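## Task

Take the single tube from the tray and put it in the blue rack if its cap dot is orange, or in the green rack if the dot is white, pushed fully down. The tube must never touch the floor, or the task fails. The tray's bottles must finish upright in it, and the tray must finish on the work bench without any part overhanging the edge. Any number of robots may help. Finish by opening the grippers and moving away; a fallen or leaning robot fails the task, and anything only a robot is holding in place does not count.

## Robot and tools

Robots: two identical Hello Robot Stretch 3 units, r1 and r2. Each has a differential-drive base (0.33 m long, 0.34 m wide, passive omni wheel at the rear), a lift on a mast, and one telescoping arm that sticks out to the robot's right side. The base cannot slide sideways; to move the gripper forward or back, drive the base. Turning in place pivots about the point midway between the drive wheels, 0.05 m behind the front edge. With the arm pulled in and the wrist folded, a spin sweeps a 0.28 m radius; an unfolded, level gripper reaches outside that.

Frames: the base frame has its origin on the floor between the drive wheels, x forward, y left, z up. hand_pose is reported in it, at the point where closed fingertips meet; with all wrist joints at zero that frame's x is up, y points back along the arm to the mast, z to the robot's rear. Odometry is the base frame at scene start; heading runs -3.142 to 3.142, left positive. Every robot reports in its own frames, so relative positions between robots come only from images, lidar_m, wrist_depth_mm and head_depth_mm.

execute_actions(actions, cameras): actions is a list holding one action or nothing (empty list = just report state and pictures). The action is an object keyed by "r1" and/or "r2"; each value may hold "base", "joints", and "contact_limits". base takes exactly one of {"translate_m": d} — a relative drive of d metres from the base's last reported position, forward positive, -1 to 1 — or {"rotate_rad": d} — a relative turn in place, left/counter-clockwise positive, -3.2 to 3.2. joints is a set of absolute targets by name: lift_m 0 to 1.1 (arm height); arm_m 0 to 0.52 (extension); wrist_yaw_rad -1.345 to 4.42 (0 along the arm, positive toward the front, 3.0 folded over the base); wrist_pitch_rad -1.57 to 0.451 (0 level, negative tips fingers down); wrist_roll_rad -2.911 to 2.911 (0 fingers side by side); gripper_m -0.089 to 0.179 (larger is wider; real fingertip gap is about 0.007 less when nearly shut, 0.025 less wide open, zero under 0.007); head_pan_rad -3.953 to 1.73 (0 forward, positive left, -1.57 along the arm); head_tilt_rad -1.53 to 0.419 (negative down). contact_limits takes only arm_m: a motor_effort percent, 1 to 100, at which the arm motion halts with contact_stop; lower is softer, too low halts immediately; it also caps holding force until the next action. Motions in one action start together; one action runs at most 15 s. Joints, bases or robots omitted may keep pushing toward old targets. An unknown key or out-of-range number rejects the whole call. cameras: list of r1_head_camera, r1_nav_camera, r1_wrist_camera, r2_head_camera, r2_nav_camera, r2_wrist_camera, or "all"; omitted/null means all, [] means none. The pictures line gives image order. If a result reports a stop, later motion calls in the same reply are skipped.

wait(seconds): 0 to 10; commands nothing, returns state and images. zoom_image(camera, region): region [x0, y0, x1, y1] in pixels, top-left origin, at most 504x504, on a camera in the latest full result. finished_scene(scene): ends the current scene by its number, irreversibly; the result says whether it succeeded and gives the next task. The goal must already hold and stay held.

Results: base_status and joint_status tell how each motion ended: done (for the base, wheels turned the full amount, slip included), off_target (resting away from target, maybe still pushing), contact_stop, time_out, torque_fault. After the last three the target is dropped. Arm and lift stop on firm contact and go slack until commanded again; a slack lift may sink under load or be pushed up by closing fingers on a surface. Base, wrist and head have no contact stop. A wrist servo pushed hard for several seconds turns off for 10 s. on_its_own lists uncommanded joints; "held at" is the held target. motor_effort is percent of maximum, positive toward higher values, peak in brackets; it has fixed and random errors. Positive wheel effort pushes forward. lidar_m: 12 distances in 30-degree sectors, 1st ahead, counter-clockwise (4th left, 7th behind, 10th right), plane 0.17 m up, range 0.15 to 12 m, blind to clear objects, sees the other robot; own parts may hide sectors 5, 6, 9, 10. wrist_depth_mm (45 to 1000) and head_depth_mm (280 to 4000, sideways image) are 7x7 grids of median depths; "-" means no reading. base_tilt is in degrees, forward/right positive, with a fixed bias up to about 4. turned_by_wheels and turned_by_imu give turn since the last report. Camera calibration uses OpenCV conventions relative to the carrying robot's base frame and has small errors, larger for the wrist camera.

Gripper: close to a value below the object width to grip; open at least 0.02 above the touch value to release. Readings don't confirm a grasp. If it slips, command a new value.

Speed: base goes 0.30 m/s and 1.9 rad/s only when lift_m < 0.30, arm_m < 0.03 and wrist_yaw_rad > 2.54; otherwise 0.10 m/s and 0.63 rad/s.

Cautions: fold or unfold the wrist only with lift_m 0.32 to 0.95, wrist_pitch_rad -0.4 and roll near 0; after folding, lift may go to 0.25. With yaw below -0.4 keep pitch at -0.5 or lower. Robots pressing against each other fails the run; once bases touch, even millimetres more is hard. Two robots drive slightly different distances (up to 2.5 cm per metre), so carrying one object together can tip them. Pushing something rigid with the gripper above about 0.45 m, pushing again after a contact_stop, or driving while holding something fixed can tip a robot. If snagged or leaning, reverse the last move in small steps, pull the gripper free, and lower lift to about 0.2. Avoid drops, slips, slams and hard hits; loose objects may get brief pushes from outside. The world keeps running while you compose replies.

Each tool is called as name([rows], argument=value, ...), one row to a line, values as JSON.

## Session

execute_actions(actions=[])

Scene clock: 0.00 s.
r1.base_odometry: x=+0.000 y=+0.000 heading=+0.000 (m, m, rad; r1's odometry frame)
r1.turned_by_wheels: +0.000 (rad since the last result)
r1.turned_by_imu: +0.000 (rad since the last result)
r1.base_tilt: forward=-3.1 right=+1.0 (deg)
r1.lidar_m: 4.20 1.36 1.93 5.19 2.31 0.93 0.69 0.67 0.71 0.99 2.92 3.87
r1.head_depth_mm: 1811 2348 - - - 3599 2352 / 1809 2461 - - - 3599 2380 / 1802 2626 - - - 3661 2369 / 1794 2595 - - - 3585 2388 / 1796 2572 - - - 3657 2376 / 1772 2566 - - - 3597 2367 / 1798 2590 3760 3784 3744 3637 2398
r1.base_status: not commanded
r1.joint_positions: lift_m=+0.364 arm_m=-0.002 wrist_yaw_rad=+2.933 wrist_pitch_rad=-0.466 wrist_roll_rad=+0.006 gripper_m=+0.037 head_pan_rad=+0.013 head_tilt_rad=-0.010
r1.joint_status: not commanded
r1.motor_effort: left_wheel=+0 right_wheel=+0 lift_m=+28 arm_m=+1 wrist_yaw_rad=+0 wrist_pitch_rad=+7 wrist_roll_rad=+0 gripper_m=+0 head_pan_rad=+0 head_tilt_rad=+1 (%)
r1.hand_pose: x=+0.0239 y=+0.0705 z=+0.3659 quat_wxyz=(+0.235, +0.703, +0.090, +0.665) (m; r1's base frame)
r1.wrist_depth_mm: - - - - - - - / - - - - - - - / - - - - - - - / 923 928 872 860 829 813 784 / 763 724 723 712 691 669 662 / 626 600 - 590 - 572 564 / 535 528 - - 505 491 487
r2.base_odometry: x=+0.000 y=+0.000 heading=+0.000 (m, m, rad; r2's odometry frame)
r2.turned_by_wheels: +0.000 (rad since the last result)
r2.turned_by_imu: +0.000 (rad since the last result)
r2.base_tilt: forward=+0.4 right=-2.7 (deg)
r2.lidar_m: 1.16 1.13 1.60 3.24 1.31 0.98 0.95 1.00 1.41 3.29 3.46 3.89
r2.head_depth_mm: 1930 2932 3737 3757 3815 3104 2097 / 1899 2950 3735 3794 3811 3098 2098 / 1914 2968 3775 3787 3830 3100 2120 / 1927 2940 3787 3804 3817 3111 2103 / 1910 2925 3834 3774 3817 3131 2112 / 1909 2939 3810 3813 3903 1538 2009 / 1892 2924 3848 3860 3881 1330 1059
r2.base_status: not commanded
r2.joint_positions: lift_m=+0.553 arm_m=-0.002 wrist_yaw_rad=+2.993 wrist_pitch_rad=-0.342 wrist_roll_rad=-0.013 gripper_m=+0.037 head_pan_rad=+0.004 head_tilt_rad=+0.007
r2.joint_status: not commanded
r2.motor_effort: left_wheel=+0 right_wheel=+0 lift_m=+24 arm_m=+0 wrist_yaw_rad=+0 wrist_pitch_rad=+5 wrist_roll_rad=+0 gripper_m=+0 head_pan_rad=+0 head_tilt_rad=+2 (%)
r2.hand_pose: x=+0.0133 y=+0.0880 z=+0.5834 quat_wxyz=(+0.171, +0.699, +0.070, +0.691) (m; r2's base frame)
r2.wrist_depth_mm: - - - - - - - / - - - - - - - / - - - - - - - / - - - - - - - / - - - - - - 975 / 912 909 - 859 796 866 844 / 787 789 - 732 743 726 755
pictures: r1_head_camera (sideways: a quarter turn clockwise sets it upright), r1_nav_camera (sideways: a quarter turn counterclockwise sets it upright), r1_wrist_camera, r2_head_camera (sideways: a quarter turn clockwise sets it upright), r2_nav_camera (sideways: a quarter turn counterclockwise sets it upright), r2_wrist_camera
camera_calibration (this result's frames):
r1_head_camera: T_world_to_cam=[[0.0184477, 0.023365, -0.999557, 1.32216], [-0.0506425, 0.998466, 0.0224048, -0.0182934], [0.998546, 0.0502067, 0.0196027, -0.0742871], [0, 0, 0, 1]] pos_world=[0.048862, -0.00889705, 1.32344]
r1_nav_camera: T_world_to_cam=[[0.0207885, -0.0503421, 0.998516, -1.25553], [-0.0187649, -0.998575, -0.0499544, 0.119083], [0.999608, -0.0176986, -0.0217035, -0.0141552], [0, 0, 0, 1]] pos_world=[0.0424849, 0.0554567, 1.25931]
r1_wrist_camera: T_world_to_cam=[[0.975813, -0.211105, -0.0567719, 0.0250309], [-0.167018, -0.552398, -0.816677, 0.383179], [0.141044, 0.806406, -0.574296, 0.314897], [0, 0, 0, 1]] pos_world=[-0.00484206, -0.0369835, 0.495198]
r2_head_camera: T_world_to_cam=[[-0.00390697, 0.0193954, -0.999804, 1.32394], [-0.00248007, 0.999809, 0.0194052, -0.0226428], [0.999989, 0.0025554, -0.00385812, -0.04782], [0, 0, 0, 1]] pos_world=[0.0529359, -0.0029178, 1.32394]
r2_nav_camera: T_world_to_cam=[[-0.0139189, 0.025783, 0.999571, -1.26412], [0.0502165, -0.998388, 0.0264517, 0.0139229], [0.998641, 0.0505631, 0.0126017, -0.0666229], [0, 0, 0, 1]] pos_world=[0.0482381, 0.0498619, 1.26405]
r2_wrist_camera: T_world_to_cam=[[0.990186, -0.139449, -0.0092285, 0.00846788], [-0.0790956, -0.504747, -0.859636, 0.578183], [0.115217, 0.85193, -0.510823, 0.386754], [0, 0, 0, 1]] pos_world=[-0.0072136, -0.0364699, 0.694668]
Images, in order (width x height): r1_head_camera 896x504, r1_nav_camera 672x504, r1_wrist_camera 644x364, r2_head_camera 896x504, r2_nav_camera 672x504, r2_wrist_camera 644x364.

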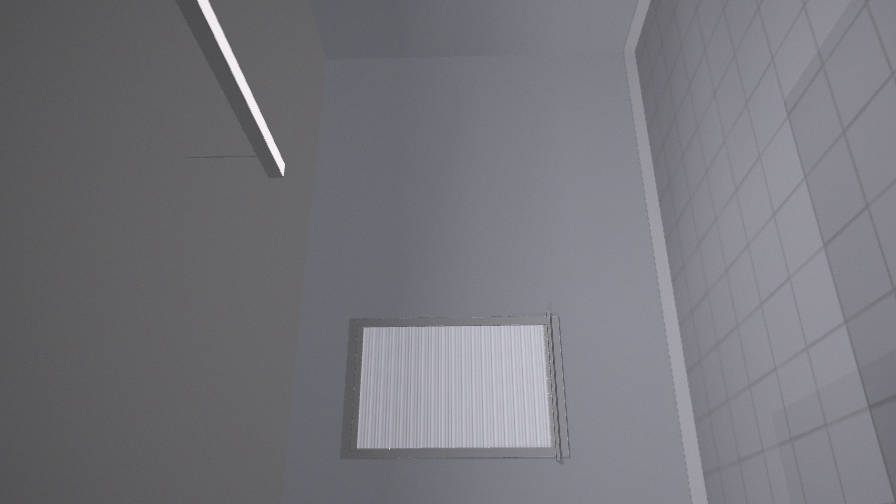

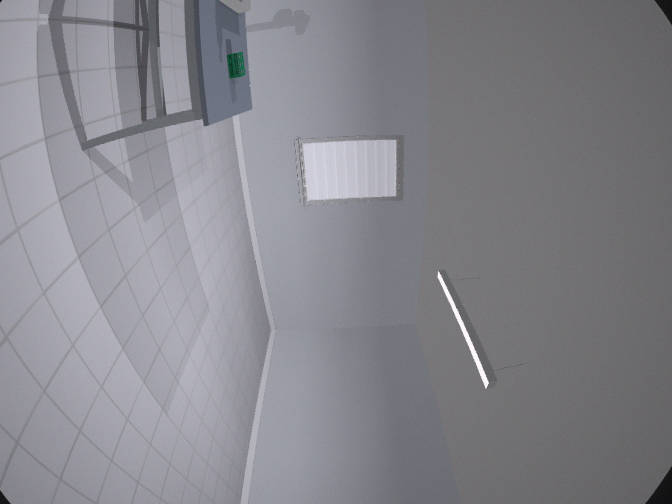

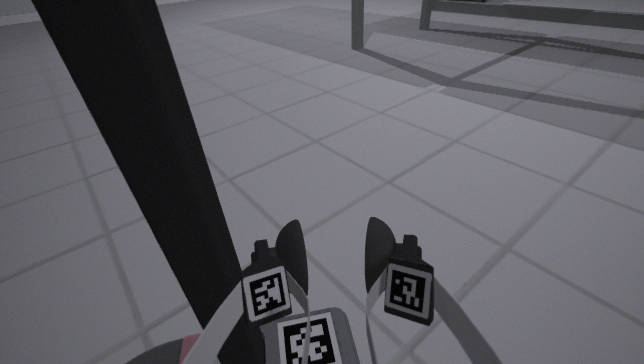

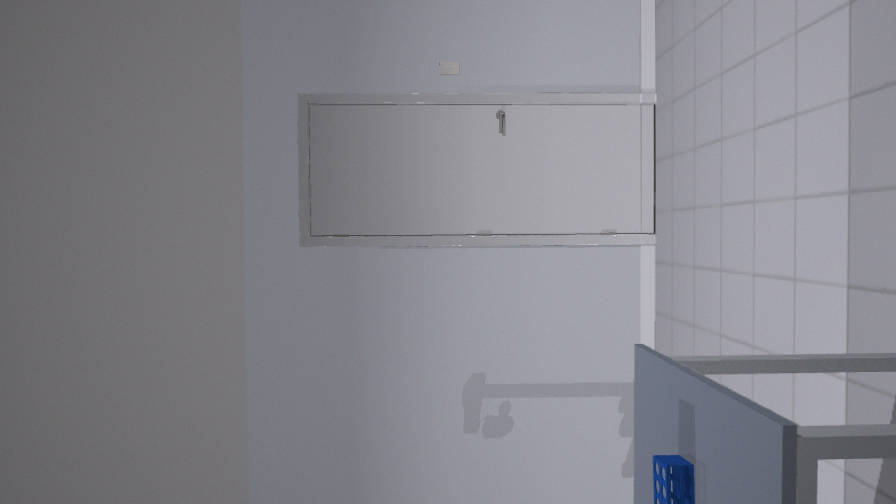

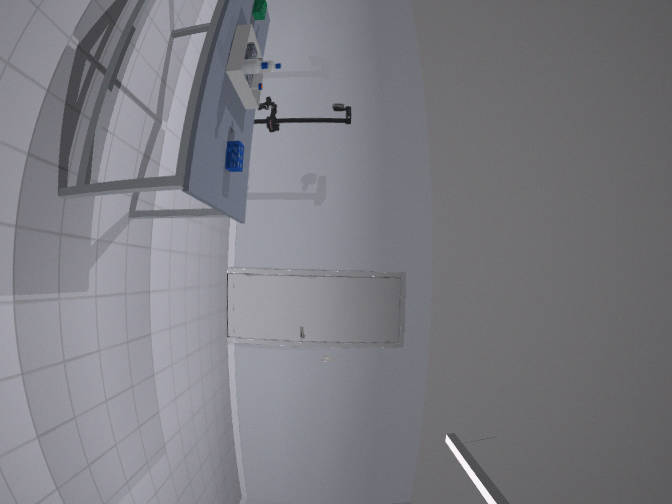

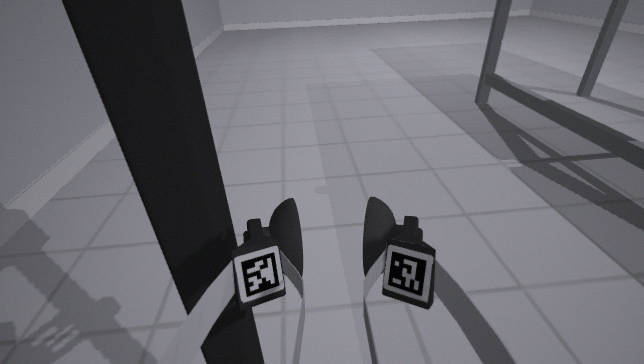

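execute_actions([
  {"r1":{"base":{"rotate_rad":0.995},"joints":{"lift_m":0.285,"wrist_pitch_rad":-0.4,"head_tilt_rad":-0.45,"head_pan_rad":-0.2}}},
], cameras=["r1_head_camera"])

execute_actions([
  {"r1":{"base":{"translate_m":0.9},"joints":{"head_tilt_rad":-0.7,"head_pan_rad":-0.4}}},
], cameras=["r1_head_camera"])

Scene clock: 9.30 s.
r1.base_odometry: x=+0.000 y=+0.000 heading=+0.995 (m, m, rad; r1's odometry frame)
r1.turned_by_wheels: +0.995 (rad since the last result)
r1.turned_by_imu: +1.005 (rad since the last result)
r1.base_tilt: forward=-3.0 right=+1.1 (deg)
r1.lidar_m: 2.06 1.93 2.88 0.99 0.70 0.67 0.69 0.93 2.41 3.78 4.28 1.35
r1.head_depth_mm: 3347 3504 3745 1514 2036 1648 1385 / 3422 3619 3788 1529 2199 1694 1386 / 3496 3730 - 1550 2211 1710 1394 / 3618 3789 - 1653 2257 1706 1396 / 3706 - 3376 1704 2276 1725 1397 / 3945 - 3338 2507 2294 1736 1401 / - - - 2827 2281 1754 1419
r1.base_status: done
r1.joint_positions: lift_m=+0.285 arm_m=-0.002 wrist_yaw_rad=+2.933 wrist_pitch_rad=-0.421 wrist_roll_rad=+0.006 gripper_m=+0.037 head_pan_rad=-0.193 head_tilt_rad=-0.445
r1.joint_status: all done
r1.motor_effort: left_wheel=-4(15) right_wheel=+4(14) lift_m=+20(23) arm_m=+1(1) wrist_yaw_rad=+0(1) wrist_pitch_rad=+9(9) wrist_roll_rad=+1(0) gripper_m=-1(0) head_pan_rad=-3(16) head_tilt_rad=-2(26) (%)
r1.hand_pose: x=+0.0252 y=+0.0764 z=+0.2975 quat_wxyz=(+0.219, +0.705, +0.074, +0.670) (m; r1's base frame)
r1.wrist_depth_mm: 599 - - - - - - / 625 - - - - - - / 651 - - - - 952 923 / 644 743 790 778 767 726 697 / 634 651 650 626 620 594 574 / 544 536 - 534 - 492 483 / 458 - - - 429 426 421
r2.base_odometry: x=+0.000 y=+0.000 heading=+0.000 (m, m, rad; r2's odometry frame)
r2.turned_by_wheels: +0.000 (rad since the last result)
r2.turned_by_imu: -0.001 (rad since the last result)
r2.base_tilt: forward=+0.4 right=-2.8 (deg)
r2.lidar_m: 1.16 1.13 1.60 3.26 1.31 0.98 0.95 1.00 1.40 3.26 3.45 3.87
r2.head_depth_mm: 1922 2961 3756 3758 3818 3095 2090 / 1905 2973 3718 3748 3827 3158 2105 / 1914 2960 3748 3850 3791 3121 2119 / 1918 2963 3807 3778 3830 3100 2120 / 1900 2920 3733 3799 3846 3152 2104 / 1904 2918 3805 3856 3878 1538 2020 / 1899 2934 3820 3830 3859 1328 1060
r2.base_status: not commanded
r2.joint_positions: lift_m=+0.553 arm_m=-0.002 wrist_yaw_rad=+2.993 wrist_pitch_rad=-0.342 wrist_roll_rad=-0.013 gripper_m=+0.037 head_pan_rad=+0.004 head_tilt_rad=+0.007
r2.joint_status: not commanded
r2.motor_effort: left_wheel=+0(0) right_wheel=+0(0) lift_m=+24(24) arm_m=+0(0) wrist_yaw_rad=+1(1) wrist_pitch_rad=+5(5) wrist_roll_rad=+0(0) gripper_m=+0(0) head_pan_rad=+0(0) head_tilt_rad=+3(3) (%)
r2.hand_pose: x=+0.0133 y=+0.0880 z=+0.5834 quat_wxyz=(+0.171, +0.699, +0.070, +0.691) (m; r2's base frame)
r2.wrist_depth_mm: - - - - - - - / - - - - - - - / - - - - - - - / - - - - - - - / - - - - - - 998 / 932 875 - 886 837 882 855 / 762 778 - 745 756 747 742
pictures: r1_head_camera (sideways: a quarter turn clockwise sets it upright)
camera_calibration (this result's frames):
r1_head_camera: T_world_to_cam=[[-0.39235, 0.100246, -0.914337, 1.21317], [0.167564, 0.9852, 0.0361115, -0.0374523], [0.904424, -0.139042, -0.403341, 0.476802], [0, 0, 0, 1]] pos_world=[0.0510298, -0.0184211, 1.30291]
Images, in order (width x height): r1_head_camera 896x504.

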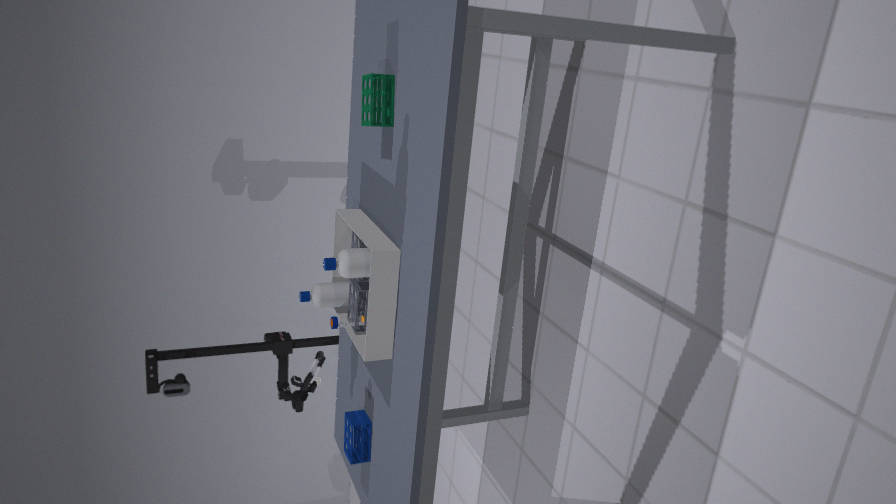

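Scene clock: 14.13 s.
r1.base_odometry: x=+0.490 y=+0.755 heading=+0.995 (m, m, rad; r1's odometry frame)
r1.turned_by_wheels: +0.000 (rad since the last result)
r1.turned_by_imu: +0.000 (rad since the last result)
r1.base_tilt: forward=-3.1 right=+1.1 (deg)
r1.lidar_m: 1.25 1.10 4.62 2.10 1.53 1.46 1.52 2.03 4.11 4.24 0.72 1.21
r1.head_depth_mm: 2702 2979 1125 853 746 1384 1189 / 2718 3052 1142 859 749 1397 1192 / 2806 3123 1151 864 758 1394 1202 / 2803 3084 1113 844 760 1400 1201 / 2807 3162 1123 852 796 1419 1204 / 2835 3160 1061 855 810 1416 1219 / 2847 3196 1201 867 1571 1421 1217
r1.base_status: done
r1.joint_positions: lift_m=+0.285 arm_m=-0.002 wrist_yaw_rad=+2.933 wrist_pitch_rad=-0.420 wrist_roll_rad=+0.006 gripper_m=+0.037 head_pan_rad=-0.393 head_tilt_rad=-0.692
r1.joint_status: all done
r1.motor_effort: left_wheel=-5(11) right_wheel=+5(14) lift_m=+21(21) arm_m=+1(1) wrist_yaw_rad=+0(0) wrist_pitch_rad=+9(9) wrist_roll_rad=+1(1) gripper_m=+0(1) head_pan_rad=-2(16) head_tilt_rad=-3(19) (%)
r1.hand_pose: x=+0.0252 y=+0.0764 z=+0.2976 quat_wxyz=(+0.219, +0.705, +0.074, +0.671) (m; r1's base frame)
r1.wrist_depth_mm: - - - - - - - / - - - - - - - / - - - - - 958 918 / 837 830 796 775 771 716 701 / 666 643 646 620 637 587 576 / 539 543 - 540 - 486 486 / 471 - - - 430 426 422
r2.base_odometry: x=+0.000 y=+0.000 heading=+0.000 (m, m, rad; r2's odometry frame)
r2.turned_by_wheels: +0.000 (rad since the last result)
r2.turned_by_imu: -0.001 (rad since the last result)
r2.base_tilt: forward=+0.3 right=-2.6 (deg)
r2.lidar_m: 1.16 1.13 1.60 3.26 1.31 0.98 0.95 1.00 1.40 3.28 3.45 3.88
r2.head_depth_mm: 1904 2950 3788 3804 3785 3082 2095 / 1901 2980 3756 3763 3791 3130 2102 / 1903 2926 3757 3788 3819 3153 2101 / 1904 2967 3825 3824 3832 3141 2109 / 1902 2941 3811 3837 3808 3158 2110 / 1903 2950 3872 3808 3897 1534 2021 / 1896 2914 3850 3887 3843 1322 1063
r2.base_status: not commanded
r2.joint_positions: lift_m=+0.553 arm_m=-0.002 wrist_yaw_rad=+2.993 wrist_pitch_rad=-0.342 wrist_roll_rad=-0.013 gripper_m=+0.037 head_pan_rad=+0.004 head_tilt_rad=+0.007
r2.joint_status: not commanded
r2.motor_effort: left_wheel=+0(0) right_wheel=+0(1) lift_m=+24(24) arm_m=+0(1) wrist_yaw_rad=+1(0) wrist_pitch_rad=+5(5) wrist_roll_rad=+0(0) gripper_m=+0(1) head_pan_rad=+0(0) head_tilt_rad=+3(4) (%)
r2.hand_pose: x=+0.0133 y=+0.0880 z=+0.5834 quat_wxyz=(+0.171, +0.699, +0.070, +0.691) (m; r2's base frame)
r2.wrist_depth_mm: - - - - - - - / - - - - - - - / - - - - - - - / - - - - - - - / - - - - - - - / 923 913 - 861 827 843 821 / 764 783 - 775 729 753 741
pictures: r1_head_camera (sideways: a quarter turn clockwise sets it upright)
camera_calibration (this result's frames):
r1_head_camera: T_world_to_cam=[[-0.560002, 0.257243, -0.787543, 1.04884], [0.368865, 0.928578, 0.0410196, -0.0450576], [0.741847, -0.267526, -0.614893, 0.753047], [0, 0, 0, 1]] pos_world=[0.0453281, -0.0265078, 1.2909]
Images, in order (width x height): r1_head_camera 896x504.

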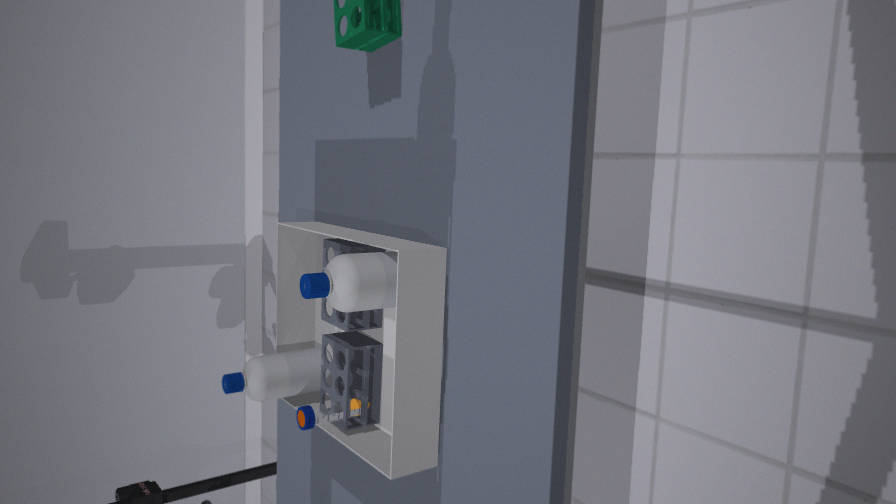

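execute_actions([
  {"r1":{"base":{"translate_m":0.26},"joints":{"lift_m":0.5}}},
], cameras=[])

execute_actions([
  {"r1":{"base":{"rotate_rad":1.052},"joints":{"lift_m":0.68,"head_pan_rad":-1.57}}},
], cameras=[])

execute_actions([
  {"r1":{"base":{"translate_m":0.265},"joints":{"lift_m":0.94}}},
], cameras=[])

execute_actions([
  {"r1":{"joints":{"wrist_yaw_rad":0,"gripper_m":0.08,"arm_m":0.15}}},
], cameras=["r1_wrist_camera"])

execute_actions([
  {"r1":{"joints":{"wrist_pitch_rad":-0.6,"lift_m":0.96,"arm_m":0.32}}},
], cameras=["r1_wrist_camera","r1_head_camera"])

Scene clock: 24.00 s.
r1.base_odometry: x=+0.632 y=+0.973 heading=+0.995 (m, m, rad; r1's odometry frame)
r1.turned_by_wheels: +0.000 (rad since the last result)
r1.turned_by_imu: -0.001 (rad since the last result)
r1.base_tilt: forward=-3.1 right=+1.1 (deg)
r1.lidar_m: 1.02 0.89 4.48 2.44 1.76 1.69 1.75 2.35 4.24 0.66 1.03 0.99
r1.head_depth_mm: 2506 2762 2725 851 681 570 1119 / 2534 2850 2765 859 684 572 1145 / 2568 2832 2771 632 656 574 1147 / 2642 2906 2812 808 672 579 1170 / 2619 2887 923 831 674 582 1179 / 2648 2999 2861 816 684 586 1193 / 2720 2920 2356 890 704 588 1220
r1.base_status: done
r1.joint_positions: lift_m=+0.500 arm_m=-0.002 wrist_yaw_rad=+2.933 wrist_pitch_rad=-0.420 wrist_roll_rad=+0.006 gripper_m=+0.037 head_pan_rad=-0.393 head_tilt_rad=-0.692
r1.joint_status: all done
r1.motor_effort: left_wheel=-5(13) right_wheel=+5(13) lift_m=+36(38) arm_m=+1(1) wrist_yaw_rad=+0(0) wrist_pitch_rad=+9(9) wrist_roll_rad=+0(0) gripper_m=+0(0) head_pan_rad=-3(2) head_tilt_rad=-3(3) (%)
r1.hand_pose: x=+0.0252 y=+0.0765 z=+0.5120 quat_wxyz=(+0.219, +0.705, +0.074, +0.671) (m; r1's base frame)
r1.wrist_depth_mm: - - - - - - - / - - - - - - - / - - - - - - - / - - - - - - - / - - 995 973 977 922 906 / 835 824 - 787 - 760 730 / 713 705 - 661 668 638 645
r2.base_odometry: x=+0.000 y=+0.000 heading=+0.000 (m, m, rad; r2's odometry frame)
r2.turned_by_wheels: +0.000 (rad since the last result)
r2.turned_by_imu: -0.001 (rad since the last result)
r2.base_tilt: forward=+0.3 right=-2.8 (deg)
r2.lidar_m: 1.16 1.13 1.59 3.26 1.31 0.98 0.95 1.00 1.40 3.28 3.46 3.88
r2.head_depth_mm: 1909 2974 3732 3787 3778 3104 2100 / 1925 2972 3717 3826 3775 3086 2102 / 1912 2946 3770 3797 3800 3120 2097 / 1911 2947 3811 3819 3892 3163 2113 / 1900 2904 3829 3844 3845 3136 2127 / 1904 2916 3828 3829 3838 1537 2030 / 1902 2932 3809 3831 3875 1329 1060
r2.base_status: not commanded
r2.joint_positions: lift_m=+0.553 arm_m=-0.002 wrist_yaw_rad=+2.993 wrist_pitch_rad=-0.342 wrist_roll_rad=-0.013 gripper_m=+0.037 head_pan_rad=+0.004 head_tilt_rad=+0.007
r2.joint_status: not commanded
r2.motor_effort: left_wheel=+0(0) right_wheel=+0(0) lift_m=+24(24) arm_m=+0(0) wrist_yaw_rad=+0(0) wrist_pitch_rad=+5(5) wrist_roll_rad=+0(0) gripper_m=+0(1) head_pan_rad=+0(0) head_tilt_rad=+2(2) (%)
r2.hand_pose: x=+0.0133 y=+0.0880 z=+0.5834 quat_wxyz=(+0.171, +0.699, +0.070, +0.691) (m; r2's base frame)
r2.wrist_depth_mm: - - - - - - - / - - - - - - - / - - - - - - - / - - - - - - - / - - - - - - - / 915 912 - 894 824 854 851 / 790 760 - 769 731 735 737
pictures: none
No camera images: the call's "cameras" was empty. Leave "cameras" out to get every camera's image.

Scene clock: 26.67 s.
r1.base_odometry: x=+0.632 y=+0.973 heading=+2.046 (m, m, rad; r1's odometry frame)
r1.turned_by_wheels: +1.052 (rad since the last result)
r1.turned_by_imu: +1.064 (rad since the last result)
r1.base_tilt: forward=-3.0 right=+1.0 (deg)
r1.lidar_m: 4.50 2.41 1.76 1.69 1.74 2.37 4.24 0.66 1.03 0.99 1.02 0.88
r1.head_depth_mm: 2588 2856 2713 853 683 570 1160 / 2595 2879 2722 858 687 574 1165 / 2589 2850 2769 865 672 575 1174 / 2552 2842 2746 641 662 578 1175 / 2595 2890 2841 810 676 582 1189 / 2568 2840 958 809 675 585 1189 / 2594 2878 2907 801 679 589 1172
r1.base_status: done
r1.joint_positions: lift_m=+0.680 arm_m=-0.002 wrist_yaw_rad=+2.933 wrist_pitch_rad=-0.419 wrist_roll_rad=+0.006 gripper_m=+0.037 head_pan_rad=-1.563 head_tilt_rad=-0.692
r1.joint_status: all done
r1.motor_effort: left_wheel=-5(11) right_wheel=+5(9) lift_m=+36(46) arm_m=+1(1) wrist_yaw_rad=+0(0) wrist_pitch_rad=+9(9) wrist_roll_rad=+0(1) gripper_m=+0(0) head_pan_rad=-3(30) head_tilt_rad=-3(3) (%)
r1.hand_pose: x=+0.0252 y=+0.0765 z=+0.6921 quat_wxyz=(+0.219, +0.705, +0.074, +0.671) (m; r1's base frame)
r1.wrist_depth_mm: - - - - - - - / - - - - - - - / - - - - - - - / - - - - - - - / - - - - - - - / - - - 977 - - 976 / 937 930 - 850 845 843 836
r2.base_odometry: x=+0.000 y=+0.000 heading=+0.000 (m, m, rad; r2's odometry frame)
r2.turned_by_wheels: +0.000 (rad since the last result)
r2.turned_by_imu: +0.000 (rad since the last result)
r2.base_tilt: forward=+0.4 right=-2.9 (deg)
r2.lidar_m: 1.16 1.13 1.60 3.24 1.30 0.98 0.95 1.00 1.40 3.28 3.45 3.88
r2.head_depth_mm: 1911 2976 3754 3809 3790 3113 2092 / 1911 2963 3764 3749 3823 3120 2101 / 1923 2972 3763 3779 3795 3151 2103 / 1910 2932 3773 3793 3829 3129 2110 / 1918 2949 3829 3809 3810 3134 2127 / 1915 2949 3805 3827 3818 1534 2017 / 1894 2931 3802 3830 3873 1329 1061
r2.base_status: not commanded
r2.joint_positions: lift_m=+0.553 arm_m=-0.002 wrist_yaw_rad=+2.993 wrist_pitch_rad=-0.342 wrist_roll_rad=-0.013 gripper_m=+0.037 head_pan_rad=+0.004 head_tilt_rad=+0.007
r2.joint_status: not commanded
r2.motor_effort: left_wheel=+1(0) right_wheel=+0(0) lift_m=+24(24) arm_m=+0(0) wrist_yaw_rad=+1(0) wrist_pitch_rad=+5(5) wrist_roll_rad=+0(0) gripper_m=+0(0) head_pan_rad=+0(0) head_tilt_rad=+2(2) (%)
r2.hand_pose: x=+0.0133 y=+0.0880 z=+0.5834 quat_wxyz=(+0.171, +0.699, +0.070, +0.691) (m; r2's base frame)
r2.wrist_depth_mm: - - - - - - - / - - - - - - - / - - - - - - - / - - - - - - - / - - - - - - - / 882 911 - 863 832 877 873 / 780 762 - 758 747 721 720
pictures: none
No camera images: the call's "cameras" was empty. Leave "cameras" out to get every camera's image.

Scene clock: 30.27 s.
r1.base_odometry: x=+0.511 y=+1.208 heading=+2.046 (m, m, rad; r1's odometry frame)
r1.turned_by_wheels: +0.000 (rad since the last result)
r1.turned_by_imu: -0.001 (rad since the last result)
r1.base_tilt: forward=-3.1 right=+1.0 (deg)
r1.lidar_m: 4.22 2.41 1.77 1.70 1.75 2.37 4.48 0.89 1.03 0.98 1.02 0.65
r1.head_depth_mm: 2585 2862 2707 811 - - 1140 / 2607 2816 2741 804 667 - - / 2571 2860 1092 803 670 - - / 2579 2872 2773 836 687 - - / 2613 2856 2829 877 710 - 1160 / 2579 2898 2865 881 703 586 1163 / 2609 2775 2426 842 707 588 1168
r1.base_status: done
r1.joint_positions: lift_m=+0.940 arm_m=-0.002 wrist_yaw_rad=+2.933 wrist_pitch_rad=-0.419 wrist_roll_rad=+0.006 gripper_m=+0.037 head_pan_rad=-1.563 head_tilt_rad=-0.692
r1.joint_status: all done
r1.motor_effort: left_wheel=-5(5) right_wheel=+5(10) lift_m=+35(30) arm_m=+1(1) wrist_yaw_rad=+0(0) wrist_pitch_rad=+9(9) wrist_roll_rad=+1(1) gripper_m=+0(0) head_pan_rad=-3(2) head_tilt_rad=-3(3) (%)
r1.hand_pose: x=+0.0252 y=+0.0765 z=+0.9521 quat_wxyz=(+0.219, +0.705, +0.074, +0.671) (m; r1's base frame)
r1.wrist_depth_mm: - - - - - - - / - - - - - - - / - - - - - - - / - - - - - - - / - - - - - - - / - - - - - - - / - - - - - - -
r2.base_odometry: x=+0.000 y=+0.000 heading=+0.000 (m, m, rad; r2's odometry frame)
r2.turned_by_wheels: +0.000 (rad since the last result)
r2.turned_by_imu: +0.000 (rad since the last result)
r2.base_tilt: forward=+0.3 right=-2.7 (deg)
r2.lidar_m: 1.16 1.13 1.60 3.25 1.31 0.98 0.95 1.00 1.41 3.28 3.45 3.89
r2.head_depth_mm: 1901 2962 3777 3763 3770 3102 2099 / 1914 2954 3771 3781 3811 3129 2117 / 1921 2932 3801 3776 3762 3132 2106 / 1907 2949 3810 3741 3763 3169 2107 / 1899 2949 3820 3812 3871 3137 2113 / 1899 2918 3793 3830 3826 1532 2035 / 1905 2943 3796 3855 3874 1327 1059
r2.base_status: not commanded
r2.joint_positions: lift_m=+0.553 arm_m=-0.002 wrist_yaw_rad=+2.993 wrist_pitch_rad=-0.342 wrist_roll_rad=-0.013 gripper_m=+0.037 head_pan_rad=+0.004 head_tilt_rad=+0.007
r2.joint_status: not commanded
r2.motor_effort: left_wheel=+1(0) right_wheel=+0(0) lift_m=+24(24) arm_m=+0(0) wrist_yaw_rad=-1(1) wrist_pitch_rad=+5(5) wrist_roll_rad=+0(0) gripper_m=+0(0) head_pan_rad=+0(0) head_tilt_rad=+5(2) (%)
r2.hand_pose: x=+0.0133 y=+0.0880 z=+0.5834 quat_wxyz=(+0.171, +0.699, +0.070, +0.691) (m; r2's base frame)
r2.wrist_depth_mm: - - - - - - - / - - - - - - - / - - - - - - - / - - - - - - - / - - - - - - 994 / 909 920 - 865 829 870 856 / 764 774 - 754 734 729 733
pictures: none
No camera images: the call's "cameras" was empty. Leave "cameras" out to get every camera's image.

Scene clock: 32.73 s.
r1.base_odometry: x=+0.511 y=+1.208 heading=+2.046 (m, m, rad; r1's odometry frame)
r1.turned_by_wheels: +0.000 (rad since the last result)
r1.turned_by_imu: +0.000 (rad since the last result)
r1.base_tilt: forward=-3.1 right=+1.1 (deg)
r1.lidar_m: 4.22 2.40 1.76 1.69 1.75 2.37 4.48 0.89 1.02 0.98 1.02 0.65
r1.head_depth_mm: 2582 2858 2974 - 646 569 1163 / 2620 2823 3034 - 651 574 1171 / 2581 2889 2930 - 653 577 1148 / 2606 2915 2813 856 677 579 1152 / 2583 2882 2822 877 699 581 1156 / 2582 2858 2886 883 705 584 1166 / 2599 2821 2428 843 707 588 1168
r1.base_status: not commanded
r1.joint_positions: lift_m=+0.940 arm_m=+0.150 wrist_yaw_rad=+0.002 wrist_pitch_rad=-0.419 wrist_roll_rad=+0.006 gripper_m=+0.080 head_pan_rad=-1.563 head_tilt_rad=-0.692
r1.joint_status: all done
r1.motor_effort: left_wheel=-5(4) right_wheel=+5(5) lift_m=+35(36) arm_m=+4(2) wrist_yaw_rad=-2(3) wrist_pitch_rad=+9(9) wrist_roll_rad=+0(1) gripper_m=+0(84) head_pan_rad=-2(2) head_tilt_rad=-3(3) (%)
r1.hand_pose: x=-0.0211 y=-0.5189 z=+0.9521 quat_wxyz=(+0.690, +0.148, -0.693, -0.147) (m; r1's base frame)
r1.wrist_depth_mm: - - - - - - - / - - - - - - - / - - - 542 - 714 672 / 626 606 592 518 552 450 525 / 416 476 480 382 388 374 245 / 384 396 387 372 371 362 222 / 343 340 326 316 320 308 234
r2.base_odometry: x=+0.000 y=+0.000 heading=+0.000 (m, m, rad; r2's odometry frame)
r2.turned_by_wheels: +0.000 (rad since the last result)
r2.turned_by_imu: +0.000 (rad since the last result)
r2.base_tilt: forward=+0.3 right=-2.9 (deg)
r2.lidar_m: 1.17 1.13 1.60 3.25 1.31 0.98 0.95 1.00 1.41 3.28 3.45 3.89
r2.head_depth_mm: 1935 2982 3775 3756 3791 3088 2079 / 1908 2952 3750 3803 3798 3121 2100 / 1911 2943 3797 3725 3829 3137 2104 / 1925 2956 3764 3818 3830 3116 2090 / 1904 2944 3826 3757 3837 3127 2114 / 1894 2919 3825 3838 3866 1537 2020 / 1892 2920 3807 3844 3840 1323 1057
r2.base_status: not commanded
r2.joint_positions: lift_m=+0.553 arm_m=-0.002 wrist_yaw_rad=+2.993 wrist_pitch_rad=-0.342 wrist_roll_rad=-0.013 gripper_m=+0.037 head_pan_rad=+0.004 head_tilt_rad=+0.007
r2.joint_status: not commanded
r2.motor_effort: left_wheel=+0(1) right_wheel=+0(0) lift_m=+24(24) arm_m=+0(0) wrist_yaw_rad=+1(0) wrist_pitch_rad=+5(5) wrist_roll_rad=+0(0) gripper_m=+0(1) head_pan_rad=+0(0) head_tilt_rad=+2(3) (%)
r2.hand_pose: x=+0.0133 y=+0.0880 z=+0.5834 quat_wxyz=(+0.171, +0.699, +0.070, +0.691) (m; r2's base frame)
r2.wrist_depth_mm: - - - - - - - / - - - - - - - / - - - - - - - / - - - - - - - / - - - - - - - / 911 898 - 863 808 861 826 / 765 781 - 765 767 752 738
pictures: r1_wrist_camera
camera_calibration (this result's frames):
r1_wrist_camera: T_world_to_cam=[[-0.998379, -0.0000675698, -0.0569192, 0.0457837], [0.0480208, 0.535868, -0.842935, 1.123], [0.0305582, -0.844302, -0.534996, 0.23686], [0, 0, 0, 1]] pos_world=[-0.0154558, -0.401794, 1.07594]
Images, in order (width x height): r1_wrist_camera 644x364.

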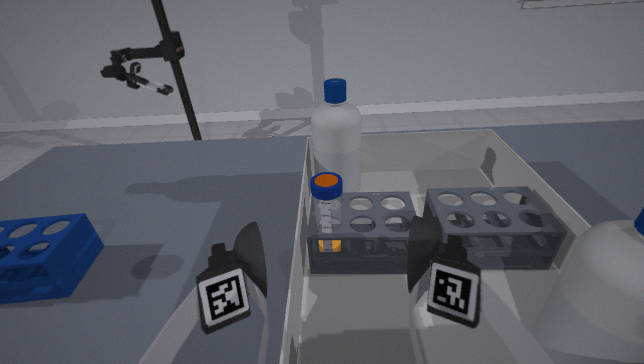

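Scene clock: 35.23 s.
r1.base_odometry: x=+0.511 y=+1.208 heading=+2.046 (m, m, rad; r1's odometry frame)
r1.turned_by_wheels: +0.000 (rad since the last result)
r1.turned_by_imu: +0.000 (rad since the last result)
r1.base_tilt: forward=-3.0 right=+1.1 (deg)
r1.lidar_m: 4.20 2.40 1.77 1.69 1.75 2.38 4.51 0.90 1.02 0.98 1.02 0.65
r1.head_depth_mm: 2575 2792 969 792 663 571 1169 / 2581 2724 - 804 665 571 1161 / 2575 2804 - 799 667 576 1152 / 2575 2869 2800 841 678 579 1157 / 2565 2891 2829 878 697 583 1161 / 2607 2840 2841 886 704 585 1165 / 2596 2829 2413 844 710 587 1172
r1.base_status: not commanded
r1.joint_positions: lift_m=+0.960 arm_m=+0.320 wrist_yaw_rad=+0.000 wrist_pitch_rad=-0.613 wrist_roll_rad=+0.006 gripper_m=+0.080 head_pan_rad=-1.563 head_tilt_rad=-0.692
r1.joint_status: all done
r1.motor_effort: left_wheel=-4(5) right_wheel=+5(5) lift_m=+35(35) arm_m=+4(9) wrist_yaw_rad=-1(2) wrist_pitch_rad=+6(6) wrist_roll_rad=+0(0) gripper_m=+0(0) head_pan_rad=-2(2) head_tilt_rad=-3(3) (%)
r1.hand_pose: x=-0.0215 y=-0.6603 z=+0.9312 quat_wxyz=(+0.672, +0.213, -0.676, -0.214) (m; r1's base frame)
r1.wrist_depth_mm: - - - - - - - / - - - - - - - / 582 578 552 310 422 415 487 / 472 459 454 365 434 412 374 / 400 393 396 351 383 356 289 / 349 347 346 259 273 268 266 / 312 309 300 258 262 274 267
r2.base_odometry: x=+0.000 y=+0.000 heading=+0.000 (m, m, rad; r2's odometry frame)
r2.turned_by_wheels: +0.000 (rad since the last result)
r2.turned_by_imu: +0.000 (rad since the last result)
r2.base_tilt: forward=+0.3 right=-2.8 (deg)
r2.lidar_m: 1.16 1.13 1.60 3.26 1.31 0.98 0.95 1.00 1.40 3.28 3.44 3.91
r2.head_depth_mm: 1902 2946 3749 3754 3811 3101 2109 / 1915 2970 3764 3758 3794 3142 2100 / 1923 2958 3786 3752 3832 3124 2095 / 1908 2952 3797 3803 3821 3110 2102 / 1898 2938 3805 3798 3829 3133 2107 / 1896 2929 3853 3821 3906 1535 2011 / 1897 2910 3791 3864 3860 1330 1058
r2.base_status: not commanded
r2.joint_positions: lift_m=+0.553 arm_m=-0.002 wrist_yaw_rad=+2.993 wrist_pitch_rad=-0.342 wrist_roll_rad=-0.013 gripper_m=+0.037 head_pan_rad=+0.004 head_tilt_rad=+0.007
r2.joint_status: not commanded
r2.motor_effort: left_wheel=+0(1) right_wheel=+0(0) lift_m=+24(24) arm_m=+0(0) wrist_yaw_rad=+1(1) wrist_pitch_rad=+5(5) wrist_roll_rad=+0(0) gripper_m=+0(0) head_pan_rad=+0(0) head_tilt_rad=+2(4) (%)
r2.hand_pose: x=+0.0133 y=+0.0880 z=+0.5834 quat_wxyz=(+0.171, +0.699, +0.070, +0.691) (m; r2's base frame)
r2.wrist_depth_mm: - - - - - - - / - - - - - - - / - - - - - - - / - - - - - - - / - - - - - - - / 904 882 - 883 817 860 831 / 785 775 - 750 738 746 732
pictures: r1_head_camera (sideways: a quarter turn clockwise sets it upright), r1_wrist_camera
camera_calibration (this result's frames):
r1_head_camera: T_world_to_cam=[[0.0183962, 0.616276, -0.787316, 1.04502], [0.998903, 0.0225934, 0.0410252, -0.048908], [0.043071, -0.787206, -0.615184, 0.757688], [0, 0, 0, 1]] pos_world=[-0.00300428, -0.0464568, 1.29088]
r1_wrist_camera: T_world_to_cam=[[-0.998382, 0.012414, -0.0554967, 0.0511478], [0.0487844, 0.688469, -0.723623, 1.17083], [0.0292247, -0.72516, -0.68796, 0.327377], [0, 0, 0, 1]] pos_world=[-0.0156206, -0.569313, 1.0753]
Images, in order (width x height): r1_head_camera 896x504, r1_wrist_camera 644x364.

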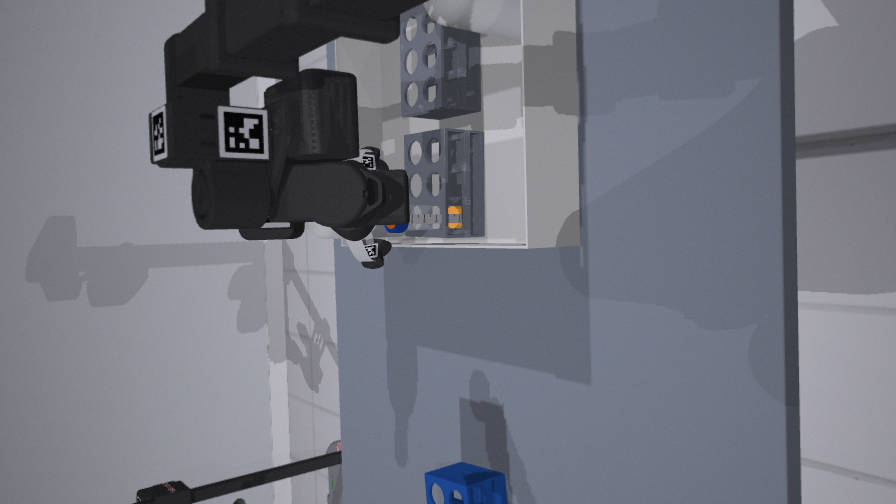

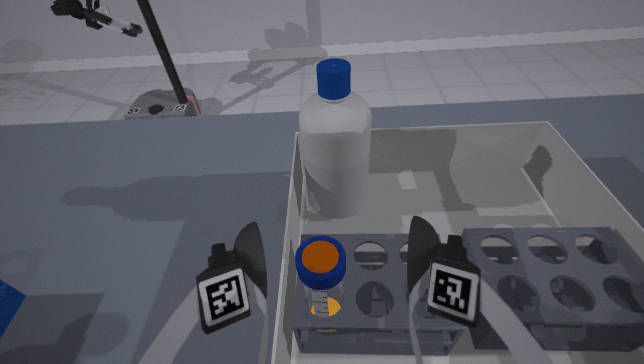

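execute_actions([
  {"r1":{"base":{"translate_m":0.012},"joints":{"lift_m":0.904,"arm_m":0.352,"gripper_m":0.065}}},
], cameras=["r1_wrist_camera"])

Scene clock: 39.00 s.
r1.base_odometry: x=+0.505 y=+1.219 heading=+2.046 (m, m, rad; r1's odometry frame)
r1.turned_by_wheels: +0.000 (rad since the last result)
r1.turned_by_imu: -0.001 (rad since the last result)
r1.base_tilt: forward=-3.0 right=+1.1 (deg)
r1.lidar_m: 4.20 2.40 1.76 1.70 1.75 2.38 4.49 0.91 1.02 0.98 1.02 0.64
r1.head_depth_mm: 2565 2852 - - 662 569 1169 / 2545 2817 - 799 667 574 1163 / 2583 2859 - 790 671 577 1157 / 2583 2879 2767 840 683 578 1151 / 2550 2894 2858 876 699 581 1167 / 2600 2878 2874 884 701 586 1165 / 2600 2851 2447 829 707 589 1165
r1.base_status: done
r1.joint_positions: lift_m=+0.904 arm_m=+0.352 wrist_yaw_rad=+0.000 wrist_pitch_rad=-0.614 wrist_roll_rad=+0.006 gripper_m=+0.065 head_pan_rad=-1.563 head_tilt_rad=-0.692
r1.joint_status: all done
r1.motor_effort: left_wheel=-4(6) right_wheel=+4(12) lift_m=+21(32) arm_m=+4(6) wrist_yaw_rad=+0(0) wrist_pitch_rad=+6(6) wrist_roll_rad=+0(1) gripper_m=+0(63) head_pan_rad=-3(2) head_tilt_rad=-3(3) (%)
r1.hand_pose: x=-0.0215 y=-0.6922 z=+0.8757 quat_wxyz=(+0.672, +0.213, -0.676, -0.215) (m; r1's base frame)
r1.wrist_depth_mm: - - - - - - - / - - - 246 498 - 498 / 472 460 450 274 346 355 335 / 385 381 375 311 350 348 323 / 335 326 324 251 309 247 245 / 288 285 282 184 209 210 203 / 255 254 241 188 185 198 189
r2.base_odometry: x=+0.000 y=+0.000 heading=+0.000 (m, m, rad; r2's odometry frame)
r2.turned_by_wheels: +0.000 (rad since the last result)
r2.turned_by_imu: +0.000 (rad since the last result)
r2.base_tilt: forward=+0.4 right=-2.8 (deg)
r2.lidar_m: 1.17 1.13 1.60 3.25 1.30 0.98 0.95 1.00 1.41 3.29 3.46 3.91
r2.head_depth_mm: 1914 2964 3748 3781 3758 3127 2091 / 1916 2971 3788 3777 3790 3086 2099 / 1911 2966 3827 3775 3820 3111 2098 / 1920 2943 3779 3834 3819 3110 2109 / 1910 2922 3812 3806 3794 3135 2115 / 1912 2924 3838 3836 3869 1536 2027 / 1895 2912 3839 3912 3905 1324 1061
r2.base_status: not commanded
r2.joint_positions: lift_m=+0.553 arm_m=-0.002 wrist_yaw_rad=+2.993 wrist_pitch_rad=-0.342 wrist_roll_rad=-0.013 gripper_m=+0.037 head_pan_rad=+0.004 head_tilt_rad=+0.007
r2.joint_status: not commanded
r2.motor_effort: left_wheel=+1(1) right_wheel=+0(0) lift_m=+24(24) arm_m=+0(0) wrist_yaw_rad=+0(0) wrist_pitch_rad=+5(5) wrist_roll_rad=+0(0) gripper_m=-1(0) head_pan_rad=+0(0) head_tilt_rad=+3(1) (%)
r2.hand_pose: x=+0.0133 y=+0.0880 z=+0.5834 quat_wxyz=(+0.171, +0.699, +0.070, +0.691) (m; r2's base frame)
r2.wrist_depth_mm: - - - - - - - / - - - - - - - / - - - - - - - / - - - - - - - / - - - - - - - / 881 882 - 855 811 874 856 / 795 758 - 765 741 743 734
pictures: r1_wrist_camera
camera_calibration (this result's frames):
r1_wrist_camera: T_world_to_cam=[[-0.998382, 0.0124486, -0.055489, 0.0484841], [0.0487848, 0.688909, -0.723204, 1.15261], [0.029224, -0.724741, -0.688401, 0.266778], [0, 0, 0, 1]] pos_world=[-0.0156206, -0.601303, 1.01991]
Images, in order (width x height): r1_wrist_camera 644x364.

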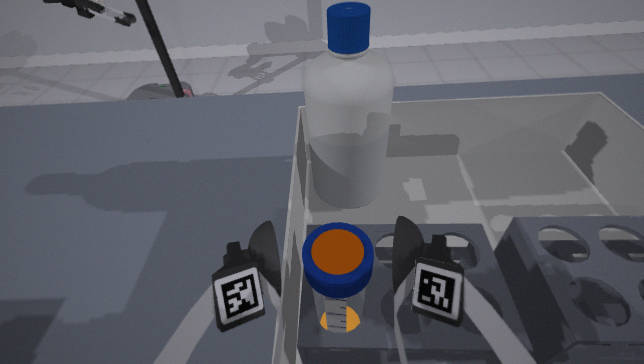

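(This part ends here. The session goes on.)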